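## Task

Slide the inner tray of the lighter-coloured slide box out through the box end away from the robot base by at least a few centimetres, and leave it sitting there. All other items should finish roughly where they began. The attempt fails immediately if the gripper closes on the outer case of either box, if either box is shifted or rotated more than slightly, or if a tray comes out to about half its length. The result must stay in place without the robot holding it. Release and pull the gripper away at the end.

## Robot and tools

Robot: one six-joint arm (waist, shoulder, elbow, wrist pitch, wrist yaw, wrist roll) with a two-finger parallel gripper. The fingers extend along the gripper's own +x axis and close along its y axis. The reported end_effector_position is the point midway between the finger pads, roughly 3 to 4 cm back from the fingertips. Knocking anything off the table is a failure.

Scene frame: origin on the table surface directly beneath the arm base; +z up; looking along +x, +y is to the left. The base itself may be slightly tilted relative to the table. The reported hand position can be somewhat wrong, more so at long reach.

Command row (used by both execute_actions and move): 8 numbers [x, y, z, qw, qx, qy, qz, opening]. x, y, z are an absolute target position for the gripper point in metres, scene frame. qw, qx, qy, qz are an absolute target orientation quaternion, w first, scene frame. opening runs from -1 to 1: +1 is fully open (0.088 m), the empty fingers touch near -0.80, and values below that add nothing. Closing from fully open takes at least about 0.5 s. A row whose target lies more than 0.6 m from the last reported position along any gripper axis is refused. Always resend the wanted quaternion in every row; the reported one may have drifted.

execute_actions: argument actions is a list holding zero or one item. Empty list: just returns the current state. {"rows": [[8 numbers], ...], "steps": n}: up to 15 rows, n up to 15 (default 15), each step 1/30 s; one row per step, the final row repeats if rows run out. {"steps": n} alone is a wait of up to 300 steps measured from the previous result, including your reply time. Optional pictures (boolean) toggles camera images; they come by default.

move: target is one 8-number row (absolute pose plus opening); speed in m/s, 0.002 to 0.5, default 0.25, turning capped at twice that in rad/s. It drives a straight-line path lasting 0.5 to 10 s (cut off at 10 s), turning the short way. It does not slow for obstacles, the hand lags and may overshoot speed, especially with the arm nearly straight. The opening is applied at the start. Faster moves and targets set deeper past a contact press harder, so approach contacts slowly with small overshoot. The result adds a move: line with the ending (done, off_target, moving, held, fault) and active limits (limits=paced: the pose was clipped; limits=held: a check blocked some steps, after which the arm may suddenly speed up), plus distance to target.

wait: seconds from 0 to 10; nothing new is sent. zoom_image: camera (cam_head_left, cam_head_right, cam_high, cam_low, cam_wrist; all 504x504) and region [x0, y0, x1, y1] in image pixels from the top-left, at most 504 by 504, for a closer look at the latest image. finished_scene: scene is the current scene number; it ends the scene permanently and reports success. Ending a reply without any tool call ends everything.

Control behaviour: each step the commanded pose is clipped to within 70 mm and 16 degrees of the measured pose, then damped inverse kinematics pursues it, favouring position over orientation. After an action ends the arm only continues to the last clipped pose, so far targets need several actions; check the reported pose and send the remainder. Joint friction may leave the hand short or slightly tilted and can swallow very small moves; verify and correct orientation after moves. The simulation keeps running while you think.

Result lines: state gives pose and velocities (m/s, rad/s). Joint positions and Joint velocities list the six joints (rad, rad/s) then finger-pad gap (m). Joint ranges: waist -3.054 to 3.054, shoulder 0 to 3.142, elbow 0 to 2.356, wrist pitch and wrist yaw about -1.571 to 1.571, wrist roll -3.142 to 3.142. grip_measured is the measured opening on the command scale; commanding below it squeezes harder (readings may be off by about 1 mm). pose unreachable means the clearance check (which treats the mount as arm) altered or blocked the command; HELD marks steps where that happened. Hand target shows the pose the controller is now chasing. Joint torques are total drive outputs with offsets and noise, not pure contact loads.

Faults to avoid: a joint contact torque reaching its load limit (waist 17.2, shoulder 21.3, elbow 21.3, wrist pitch 5.61, wrist yaw 5.59, wrist roll 5.24 N m) stops the arm 10 s and drops the rest of the call. Sustained loading heats motors: MOTOR HOT appears from 50 °C; at 95 °C an OVER-TEMPERATURE FAULT holds the arm, and without cooling it can lose power and go limp. An arm blocked by an object keeps pushing until given a new command.

Task approach: identify the paler and darker box, never close the fingers on an outer case, and push the tray with the fingertips (fingers closed) from the near end, slowly, so the tray emerges a few centimetres from the far end but well short of halfway, without moving the case. Then withdraw and confirm with cameras before finishing. Quick, smooth motions with modest effort are preferred.

Each tool is called after "Emit:" by a JSON object that holds its "api" and its "payload", one argument or row to a line.

## Session

Emit:
{"api": "execute_actions", "payload": {
  "actions": []
}}

Scene clock: 0.00 s of 3750.00 s.
end_effector_position=(+0.1480, -0.2899, +0.2499) grip_measured=+0.830 end_effector_quat_wxyz=(+0.770, -0.512, +0.375, -0.064) end_effector_velocity=(+0.001, +0.003, +0.000) end_effector_angular_velocity=(-0.004, -0.001, +0.025)
Joint positions: [-1.782  1.445  0.499  0.36  -1.177 -1.578  0.08 ]
Joint velocities: [-0.002 -0.002 -0.002 -0.007 -0.022 -0.022 -0.   ]
Joint torques (N m, as the arm reports them, + toward a larger angle): no reading
Heat: hottest wrist roll 28 °C (+0.0 °C/min).
Hand target: +0.148, -0.290, +0.250; +0.770, -0.513, +0.375, -0.064

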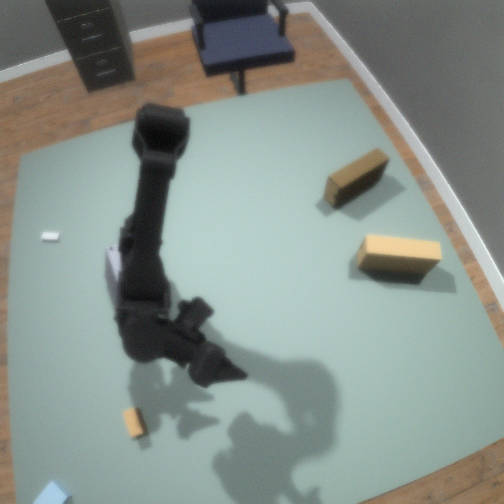

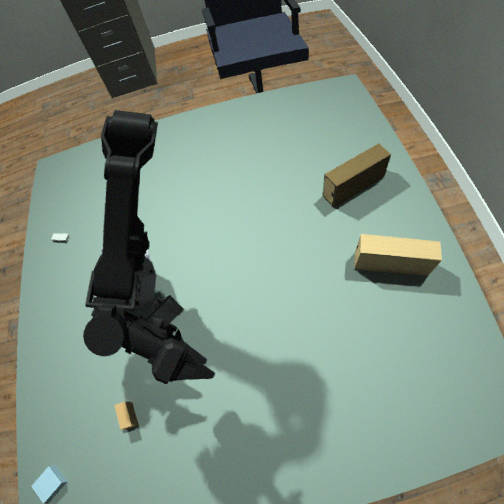

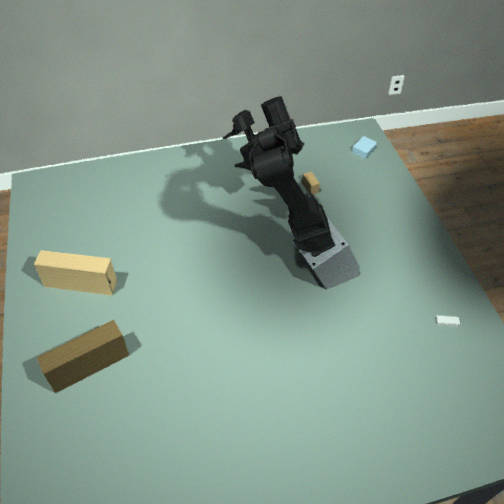

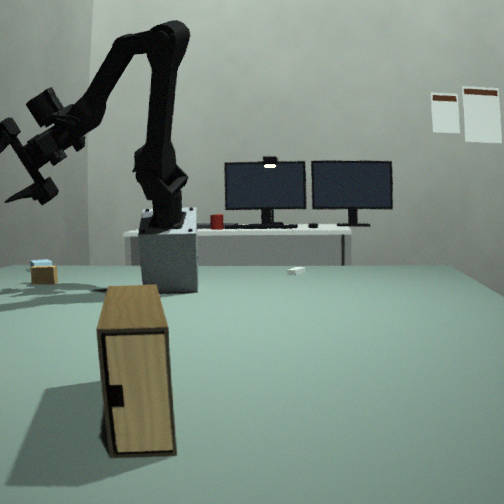

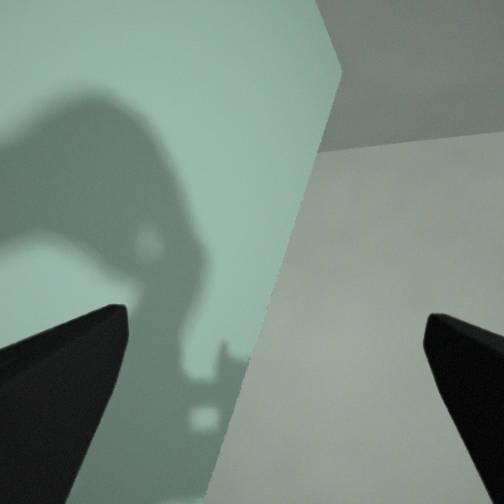

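Emit:
{"api": "move", "payload": {
  "target": [0.4,-0.05,0.33,0.707,0,0.707,0,-1],
  "speed": 0.4
}}

Scene clock: 6.00 s of 3750.00 s.
end_effector_position=(+0.3964, -0.0502, +0.3323) grip_measured=-0.803 end_effector_quat_wxyz=(+0.725, -0.015, +0.689, -0.010) end_effector_velocity=(-0.003, -0.001, -0.001) end_effector_angular_velocity=(-0.002, +0.023, -0.000)
Joint positions: [-0.427  1.511  1.949 -1.573 -0.212 -0.312  0.   ]
Joint velocities: [-0.002  0.007  0.007 -0.022  0.007 -0.007  0.   ]
Joint torques (N m, as the arm reports them, + toward a larger angle): [-1.21 -6.75  6.8   0.26 -0.22  0.14]
Heat: hottest wrist roll 28 °C (+0.0 °C/min).
Hand target: +0.398, -0.050, +0.331; +0.724, -0.011, +0.690, -0.008
Off the commanded pose: 0.004 m, 4 deg.
joint sent to its limit — the command would take joint 4 (wrist pitch) past its lower limit, so that joint was sent only as far as its limit.
After step 90, 0.90 s passed at rest.
move: off_target

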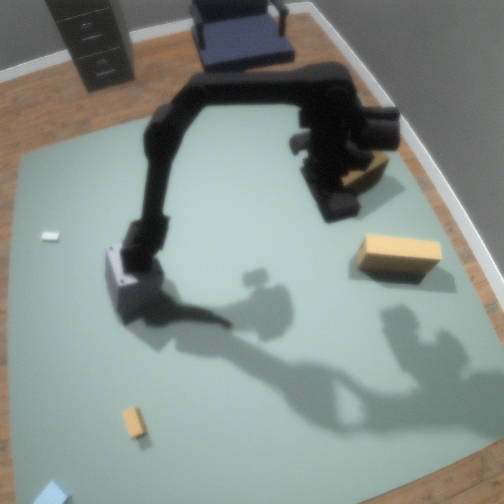

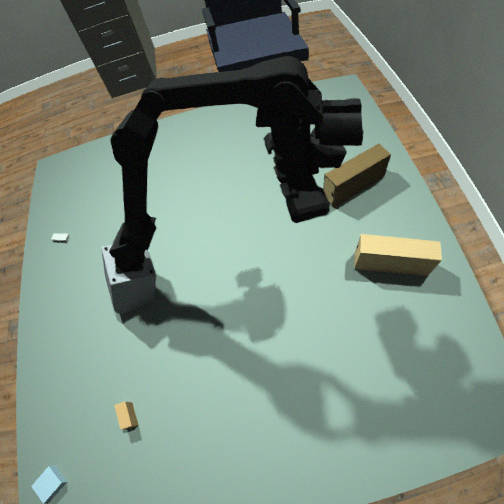

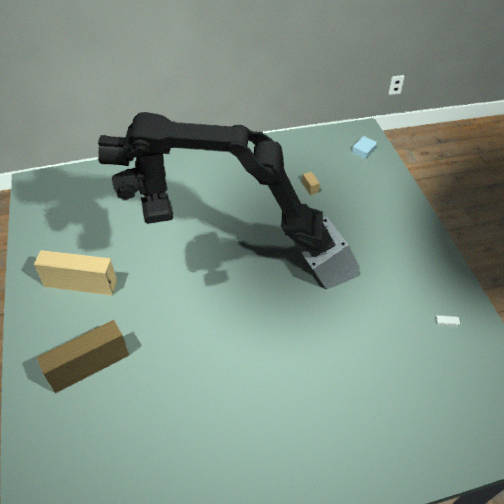

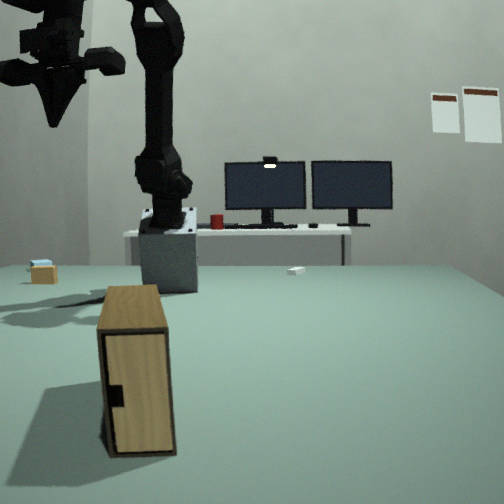

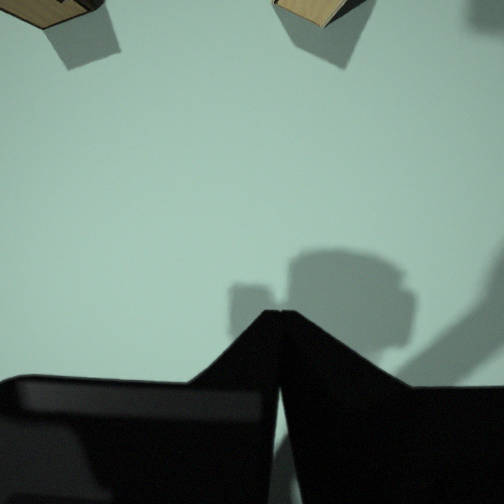

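Emit:
{"api": "move", "payload": {
  "target": [0.55,-0.1,0.3,0.766,0,0.643,0,-1],
  "speed": 0.4
}}

Scene clock: 8.83 s of 3750.00 s.
end_effector_position=(+0.5476, -0.0981, +0.3018) grip_measured=-0.803 end_effector_quat_wxyz=(+0.830, -0.017, +0.557, -0.018) end_effector_velocity=(+0.001, +0.001, +0.004) end_effector_angular_velocity=(-0.001, -0.013, +0.010)
Joint positions: [-0.432  1.902  2.348 -1.242 -0.287 -0.218  0.   ]
Joint velocities: [-0.002 -0.007 -0.002  0.007 -0.007 -0.007  0.   ]
Joint torques (N m, as the arm reports them, + toward a larger angle): [-2.45 -9.72  7.15  1.04 -0.25  0.12]
Heat: hottest wrist roll 28 °C (+0.0 °C/min).
Hand target: +0.550, -0.099, +0.299; +0.830, -0.014, +0.557, -0.018
Off the commanded pose: 0.004 m, 13 deg.
joint sent to its limit — the command would take joint 3 (elbow) past its upper limit, so that joint was sent only as far as its limit.
move: off_target

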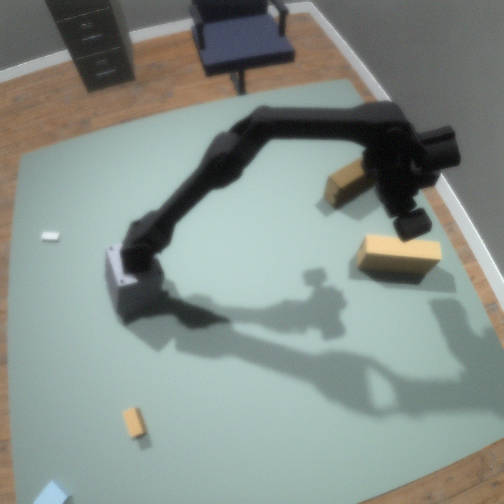

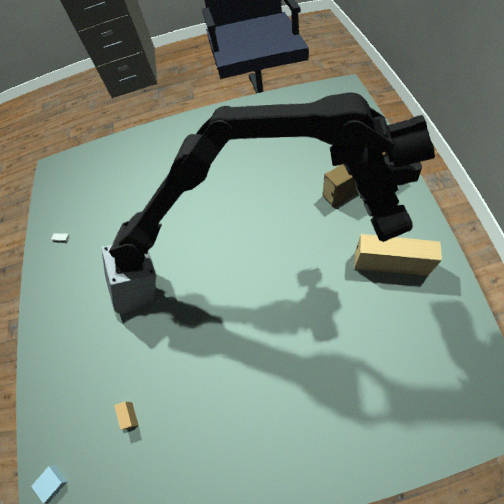

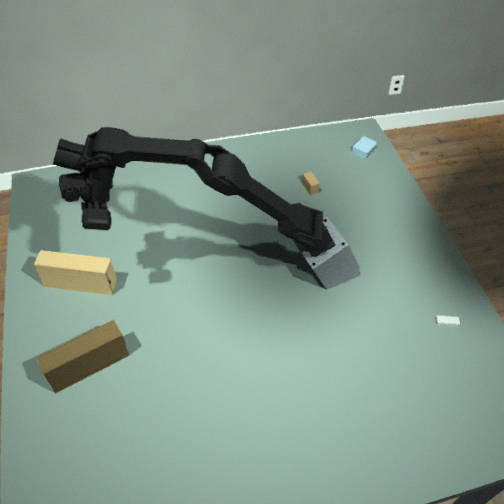

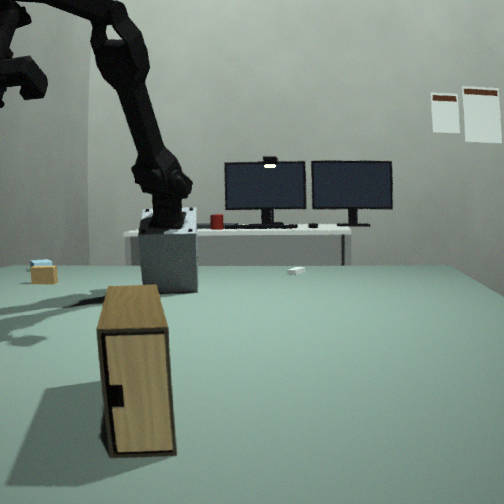

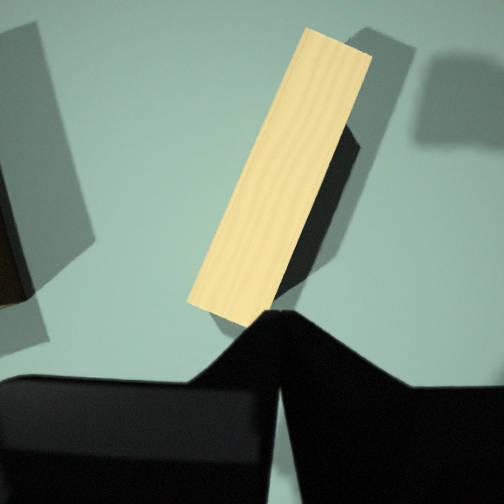

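Emit:
{"api": "move", "payload": {
  "target": [0.40,-0.05,0.08,0.970,0.030,0.171,-0.171,-1],
  "speed": 0.3
}}

Scene clock: 19.83 s of 3750.00 s.
end_effector_position=(+0.4006, -0.0507, +0.0821) grip_measured=-0.803 end_effector_quat_wxyz=(+0.967, +0.033, +0.183, -0.172) end_effector_velocity=(-0.001, -0.000, -0.000) end_effector_angular_velocity=(-0.008, -0.005, -0.001)
Joint positions: [-0.092  1.948  0.389  1.562  0.284  0.224  0.   ]
Joint velocities: [ 0.002  0.012 -0.002  0.022  0.007 -0.007  0.   ]
Joint torques (N m, as the arm reports them, + toward a larger angle): [-0.7  -5.27  1.25  1.75  0.38  0.16]
Heat: hottest shoulder 29 °C (+3.0 °C/min).
Hand target: +0.401, -0.050, +0.080; +0.967, +0.034, +0.183, -0.174
Off the commanded pose: 0.002 m, 1 deg.
joint sent to its limit — the command would take joint 4 (wrist pitch) past its upper limit, so that joint was sent only as far as its limit.
After step 90, 5.97 s passed at rest.
move: done

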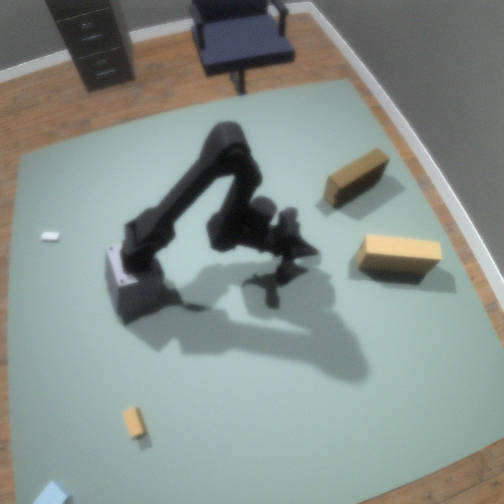

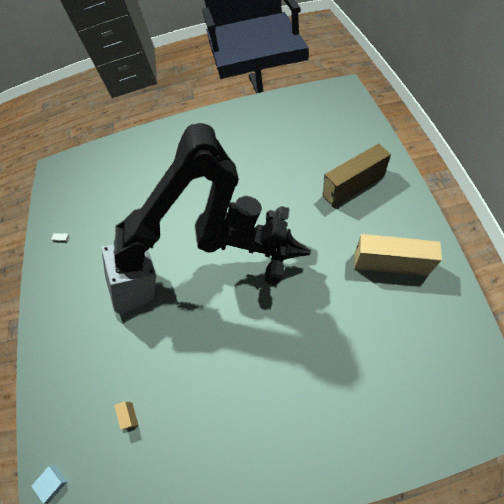

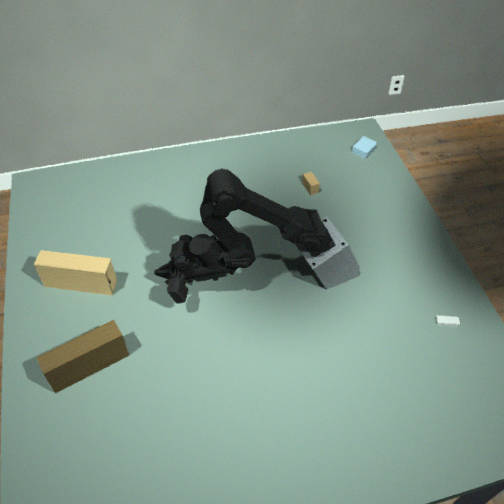

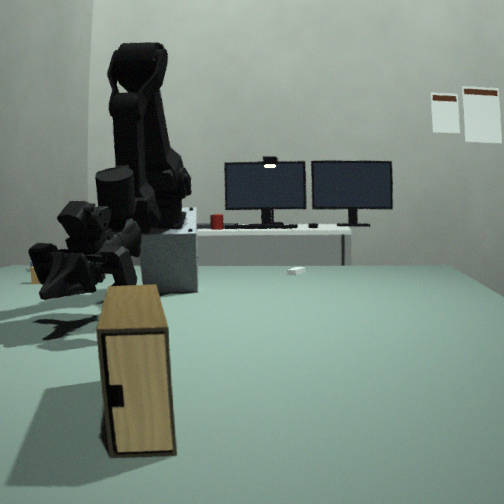

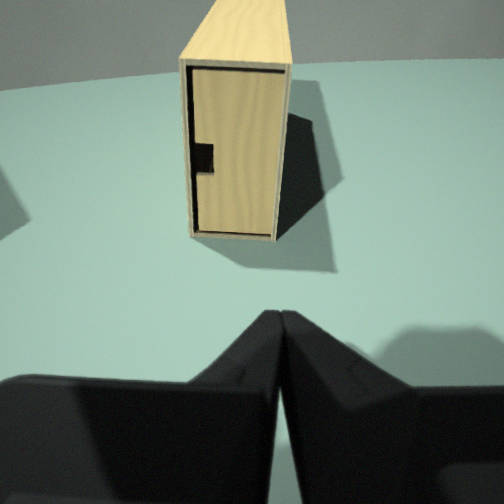

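Emit:
{"api": "move", "payload": {
  "target": [0.484,-0.054,0.075,0.970,0.030,0.171,-0.171,-1],
  "speed": 0.15
}}

Scene clock: 23.93 s of 3750.00 s.
end_effector_position=(+0.4837, -0.0527, +0.0785) grip_measured=-0.803 end_effector_quat_wxyz=(+0.970, +0.032, +0.167, -0.171) end_effector_velocity=(+0.005, +0.002, +0.002) end_effector_angular_velocity=(+0.014, -0.008, +0.016)
Joint positions: [-0.094  1.989  0.722  1.303  0.284  0.219  0.   ]
Joint velocities: [-0.002 -0.002  0.012 -0.007 -0.022  0.007  0.   ]
Joint torques (N m, as the arm reports them, + toward a larger angle): [-1.36 -6.99  3.12  1.46  0.03 -0.04]
Heat: hottest shoulder 29 °C (+2.5 °C/min).
Hand target: +0.484, -0.054, +0.075; +0.970, +0.030, +0.171, -0.171
Off the commanded pose: 0.004 m, 0 deg.
After step 90, 0.10 s passed at rest.
move: done

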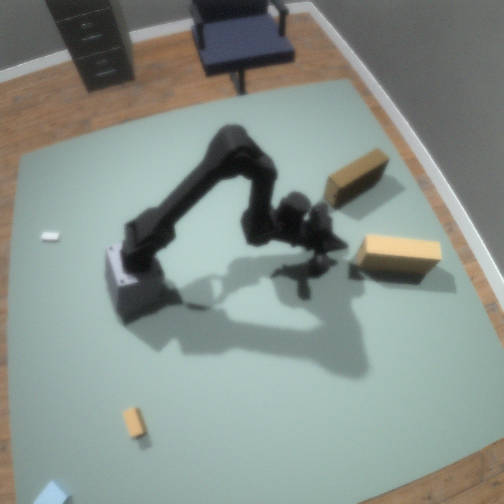

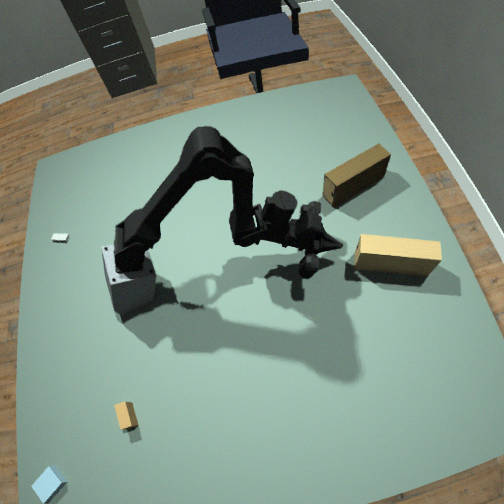

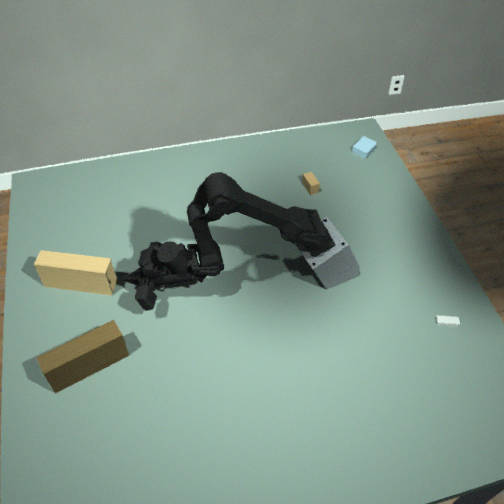

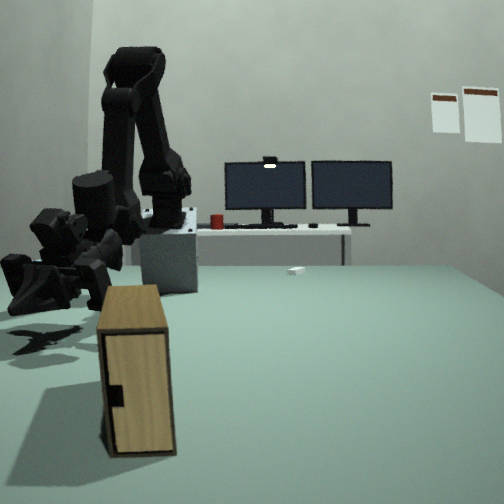

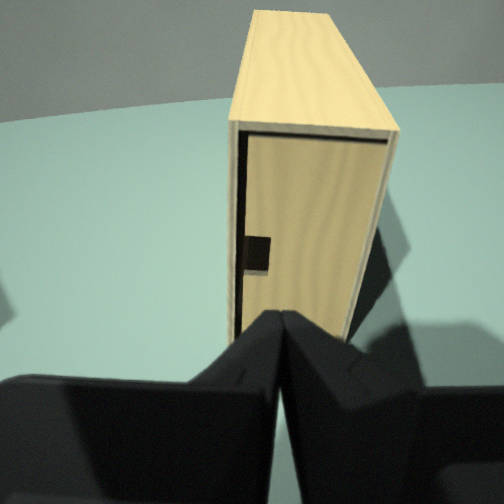

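Emit:
{"api": "move", "payload": {
  "target": [0.510,-0.071,0.072,0.970,0.030,0.171,-0.171,-1],
  "speed": 0.08
}}

Scene clock: 28.00 s of 3750.00 s.
end_effector_position=(+0.5100, -0.0701, +0.0763) grip_measured=-0.803 end_effector_quat_wxyz=(+0.970, +0.031, +0.167, -0.172) end_effector_velocity=(-0.001, +0.001, -0.005) end_effector_angular_velocity=(-0.011, +0.031, +0.023)
Joint positions: [-0.141  2.027  0.841  1.223  0.239  0.219  0.   ]
Joint velocities: [-0.002  0.002  0.002 -0.022 -0.022 -0.022  0.   ]
Joint torques (N m, as the arm reports them, + toward a larger angle): [-1.59 -7.52  3.66  1.49 -0.04 -0.01]
Heat: hottest shoulder 30 °C (+4.3 °C/min).
Hand target: +0.510, -0.071, +0.072; +0.970, +0.030, +0.171, -0.171
Off the commanded pose: 0.004 m, 1 deg.
After step 90, 0.27 s passed at rest.
move: done

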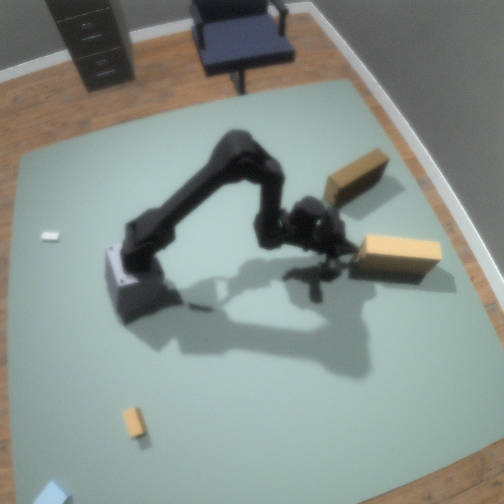

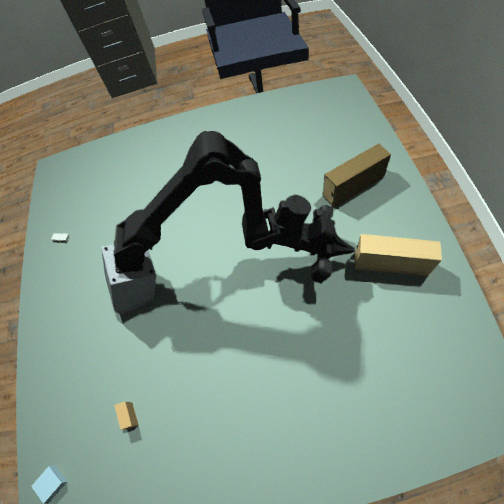

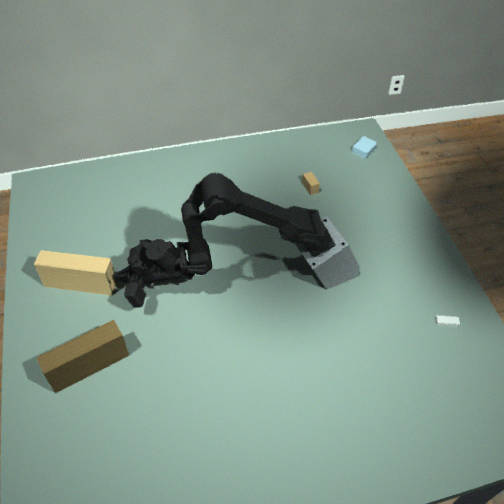

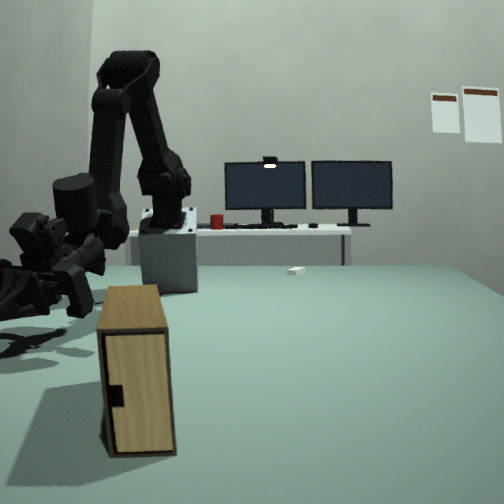

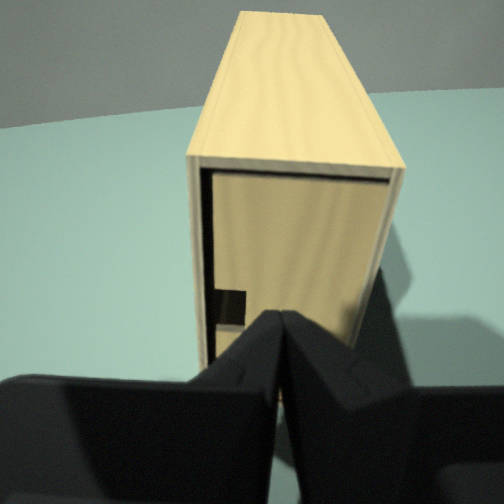

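Emit:
{"api": "move", "payload": {
  "target": [0.538,-0.082,0.072,0.970,0.030,0.171,-0.171,-1],
  "speed": 0.04
}}

Scene clock: 30.60 s of 3750.00 s.
end_effector_position=(+0.5382, -0.0803, +0.0770) grip_measured=-0.803 end_effector_quat_wxyz=(+0.971, +0.031, +0.166, -0.171) end_effector_velocity=(-0.001, -0.001, -0.007) end_effector_angular_velocity=(+0.013, +0.016, +0.009)
Joint positions: [-0.165  2.059  0.969  1.129  0.214  0.219  0.   ]
Joint velocities: [-0.007  0.012  0.002 -0.007 -0.022  0.007  0.   ]
Joint torques (N m, as the arm reports them, + toward a larger angle): [-1.86 -7.98  4.08  1.44 -0.03 -0.01]
Heat: hottest shoulder 30 °C (+3.9 °C/min).
Hand target: +0.538, -0.082, +0.072; +0.970, +0.030, +0.171, -0.171
Off the commanded pose: 0.005 m, 1 deg.
move: done

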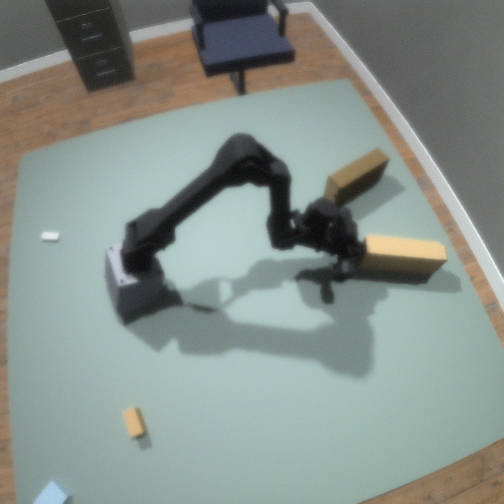

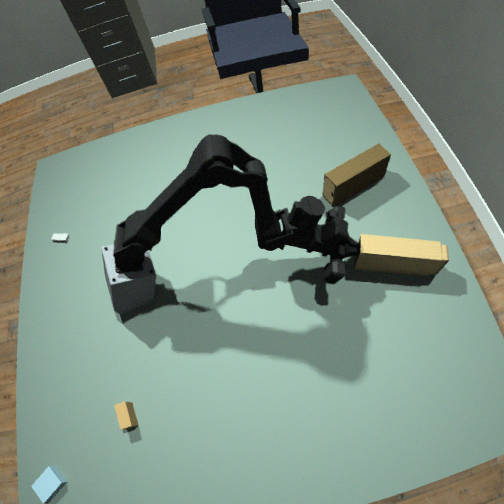

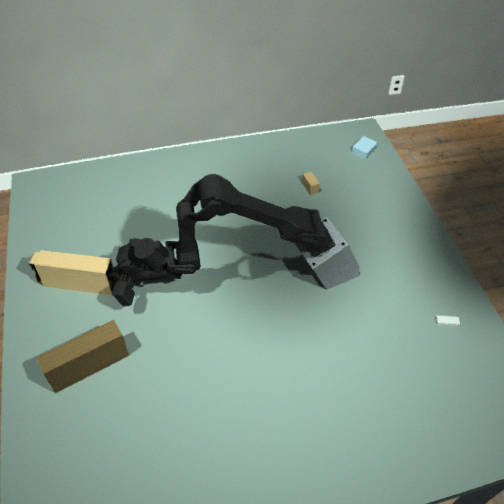

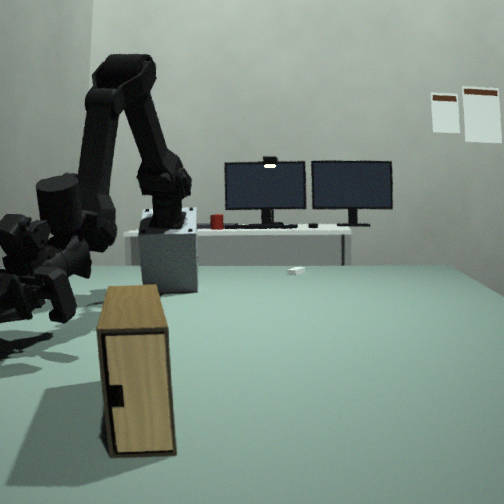

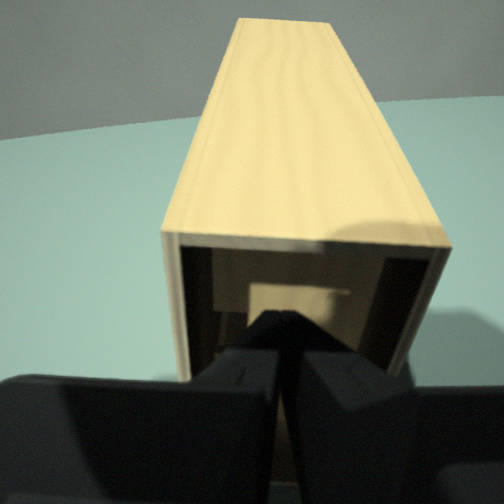

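Emit:
{"api": "move", "payload": {
  "target": [0.556,-0.092,0.072,0.970,0.030,0.171,-0.171,-1],
  "speed": 0.03
}}

Scene clock: 34.37 s of 3750.00 s.
end_effector_position=(+0.5563, -0.0900, +0.0772) grip_measured=-0.803 end_effector_quat_wxyz=(+0.971, +0.030, +0.166, -0.171) end_effector_velocity=(-0.002, -0.002, -0.007) end_effector_angular_velocity=(-0.012, +0.035, +0.017)
Joint positions: [-0.186  2.087  1.057  1.068  0.192  0.219  0.   ]
Joint velocities: [-0.007  0.007  0.002 -0.022 -0.022 -0.022  0.   ]
Joint torques (N m, as the arm reports them, + toward a larger angle): [-2.08 -8.31  4.63  1.47  0.01  0.03]
Heat: hottest shoulder 30 °C (+3.5 °C/min).
Hand target: +0.556, -0.092, +0.072; +0.970, +0.030, +0.171, -0.171
Off the commanded pose: 0.006 m, 1 deg.
move: done

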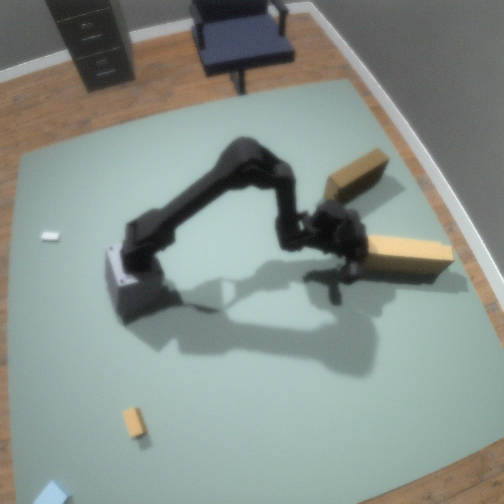

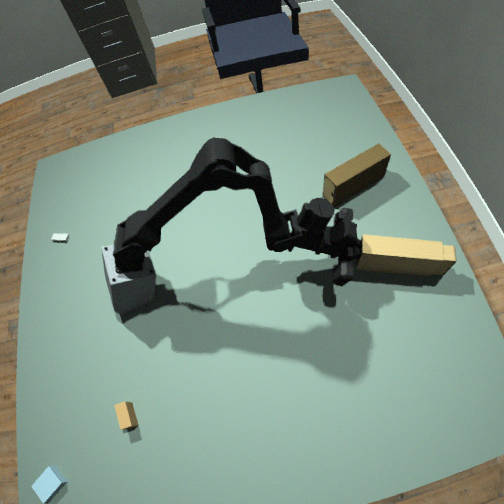

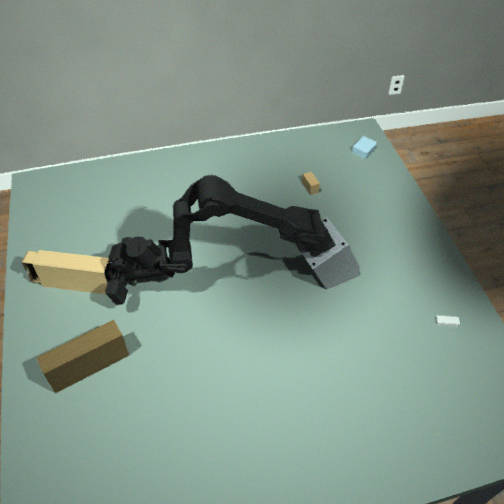

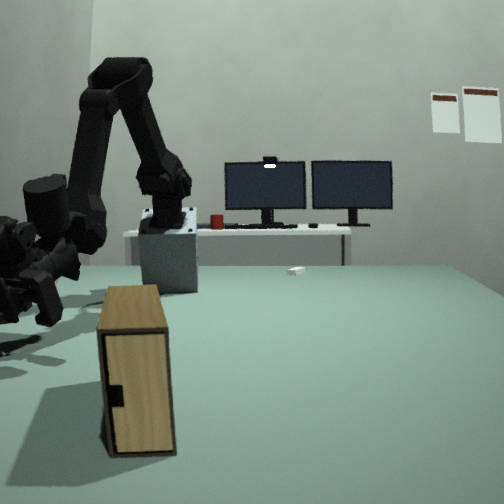

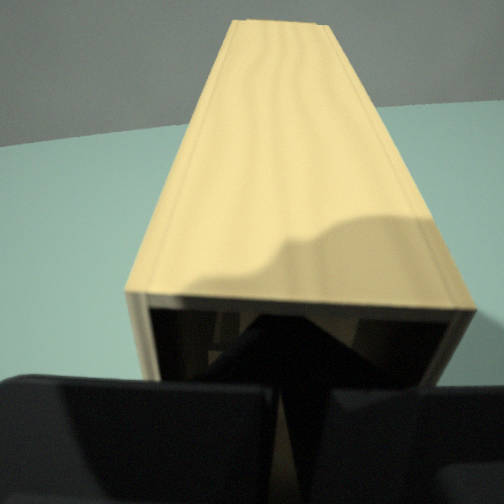

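Emit:
{"api": "move", "payload": {
  "target": [0.566,-0.097,0.072,0.970,0.030,0.171,-0.171,-1],
  "speed": 0.03
}}

Emit:
{"api": "move", "payload": {
  "target": [0.44,-0.052,0.078,0.970,0.030,0.171,-0.171,-1],
  "speed": 0.15
}}

Scene clock: 37.00 s of 3750.00 s.
end_effector_position=(+0.5660, -0.0951, +0.0771) grip_measured=-0.803 end_effector_quat_wxyz=(+0.971, +0.030, +0.166, -0.171) end_effector_velocity=(+0.003, +0.002, +0.001) end_effector_angular_velocity=(-0.025, +0.011, +0.031)
Joint positions: [-0.196  2.104  1.106  1.035  0.183  0.219  0.   ]
Joint velocities: [-0.002 -0.002  0.007 -0.007 -0.022 -0.037  0.   ]
Joint torques (N m, as the arm reports them, + toward a larger angle): [-2.13 -8.5   4.71  1.42 -0.04  0.05]
Heat: hottest shoulder 31 °C (+4.9 °C/min).
Hand target: +0.566, -0.097, +0.072; +0.970, +0.030, +0.171, -0.171
Off the commanded pose: 0.005 m, 1 deg.
move: done

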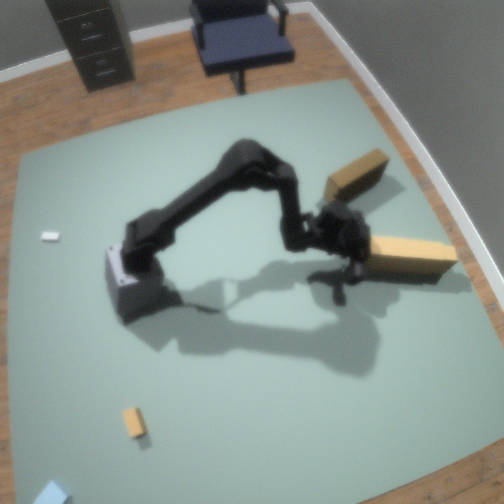

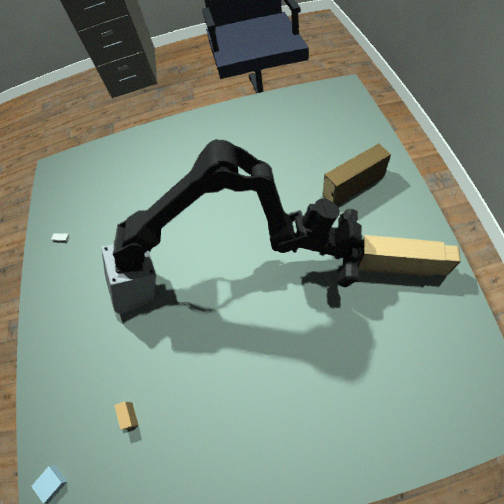

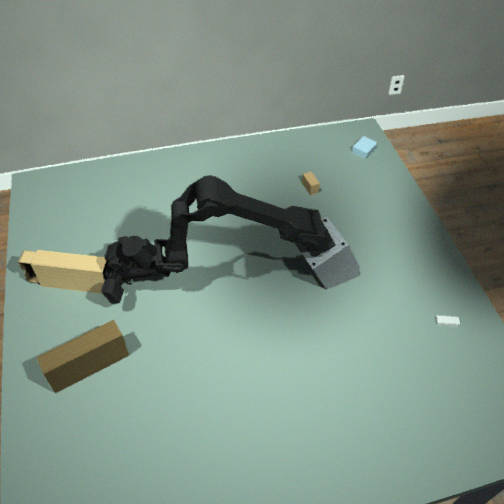

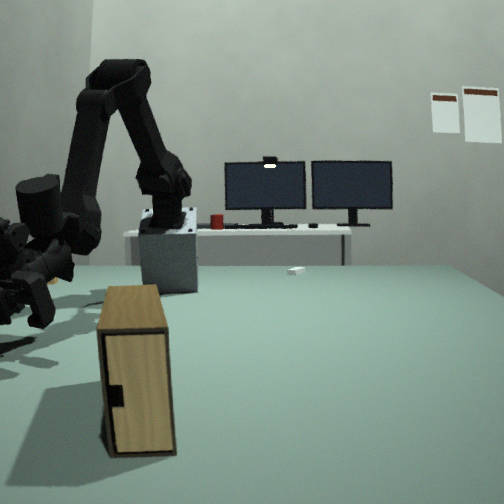

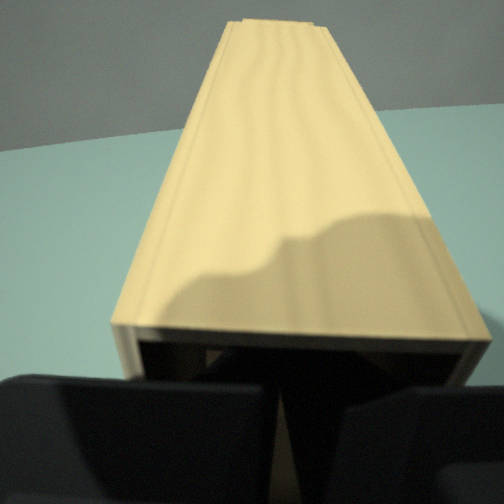

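Scene clock: 38.33 s of 3750.00 s.
end_effector_position=(+0.4399, -0.0533, +0.0750) grip_measured=-0.803 end_effector_quat_wxyz=(+0.969, +0.031, +0.174, -0.171) end_effector_velocity=(-0.005, -0.002, -0.002) end_effector_angular_velocity=(-0.010, +0.019, -0.008)
Joint positions: [-0.098  1.986  0.551  1.458  0.277  0.218  0.   ]
Joint velocities: [-0.002 -0.002 -0.012 -0.007  0.007 -0.007  0.   ]
Joint torques (N m, as the arm reports them, + toward a larger angle): [-0.77 -8.28  1.06  1.76  0.37 -0.06]
Heat: hottest shoulder 31 °C (+4.7 °C/min).
Hand target: +0.440, -0.052, +0.078; +0.970, +0.030, +0.171, -0.171
Off the commanded pose: 0.003 m, 0 deg.
move: done

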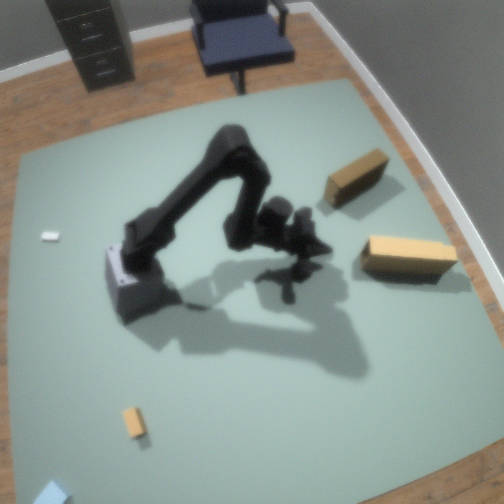

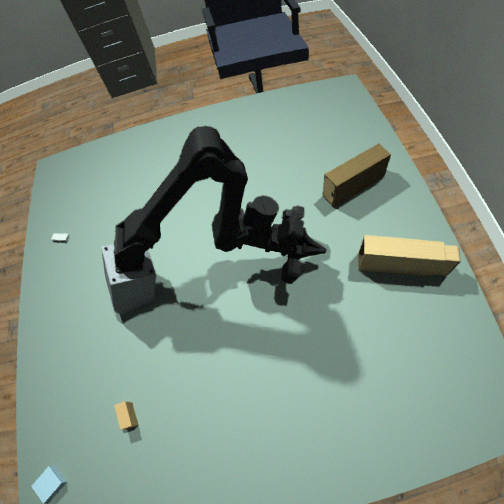

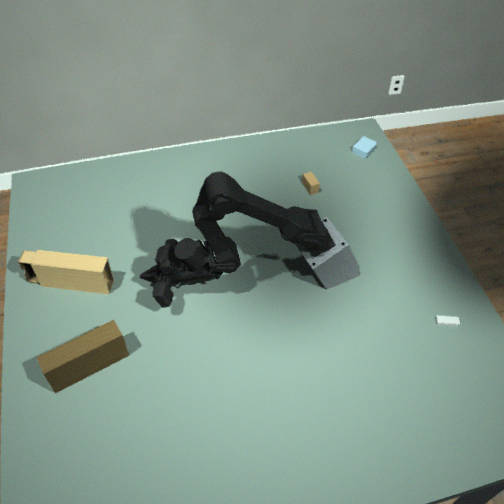

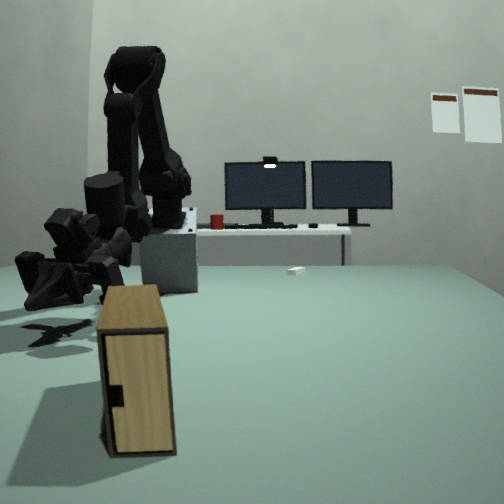

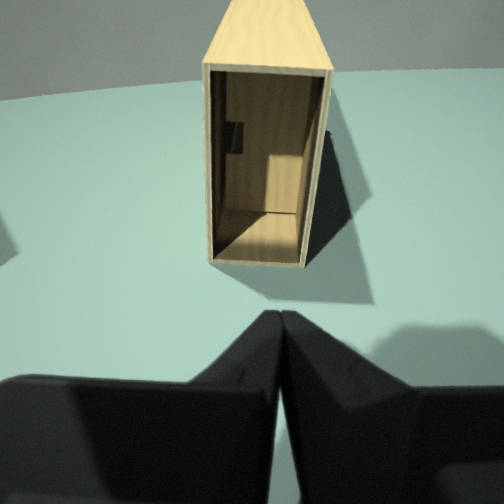

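Emit:
{"api": "finished_scene", "payload": {
  "scene": 1
}}

The scene is finished: the task was done.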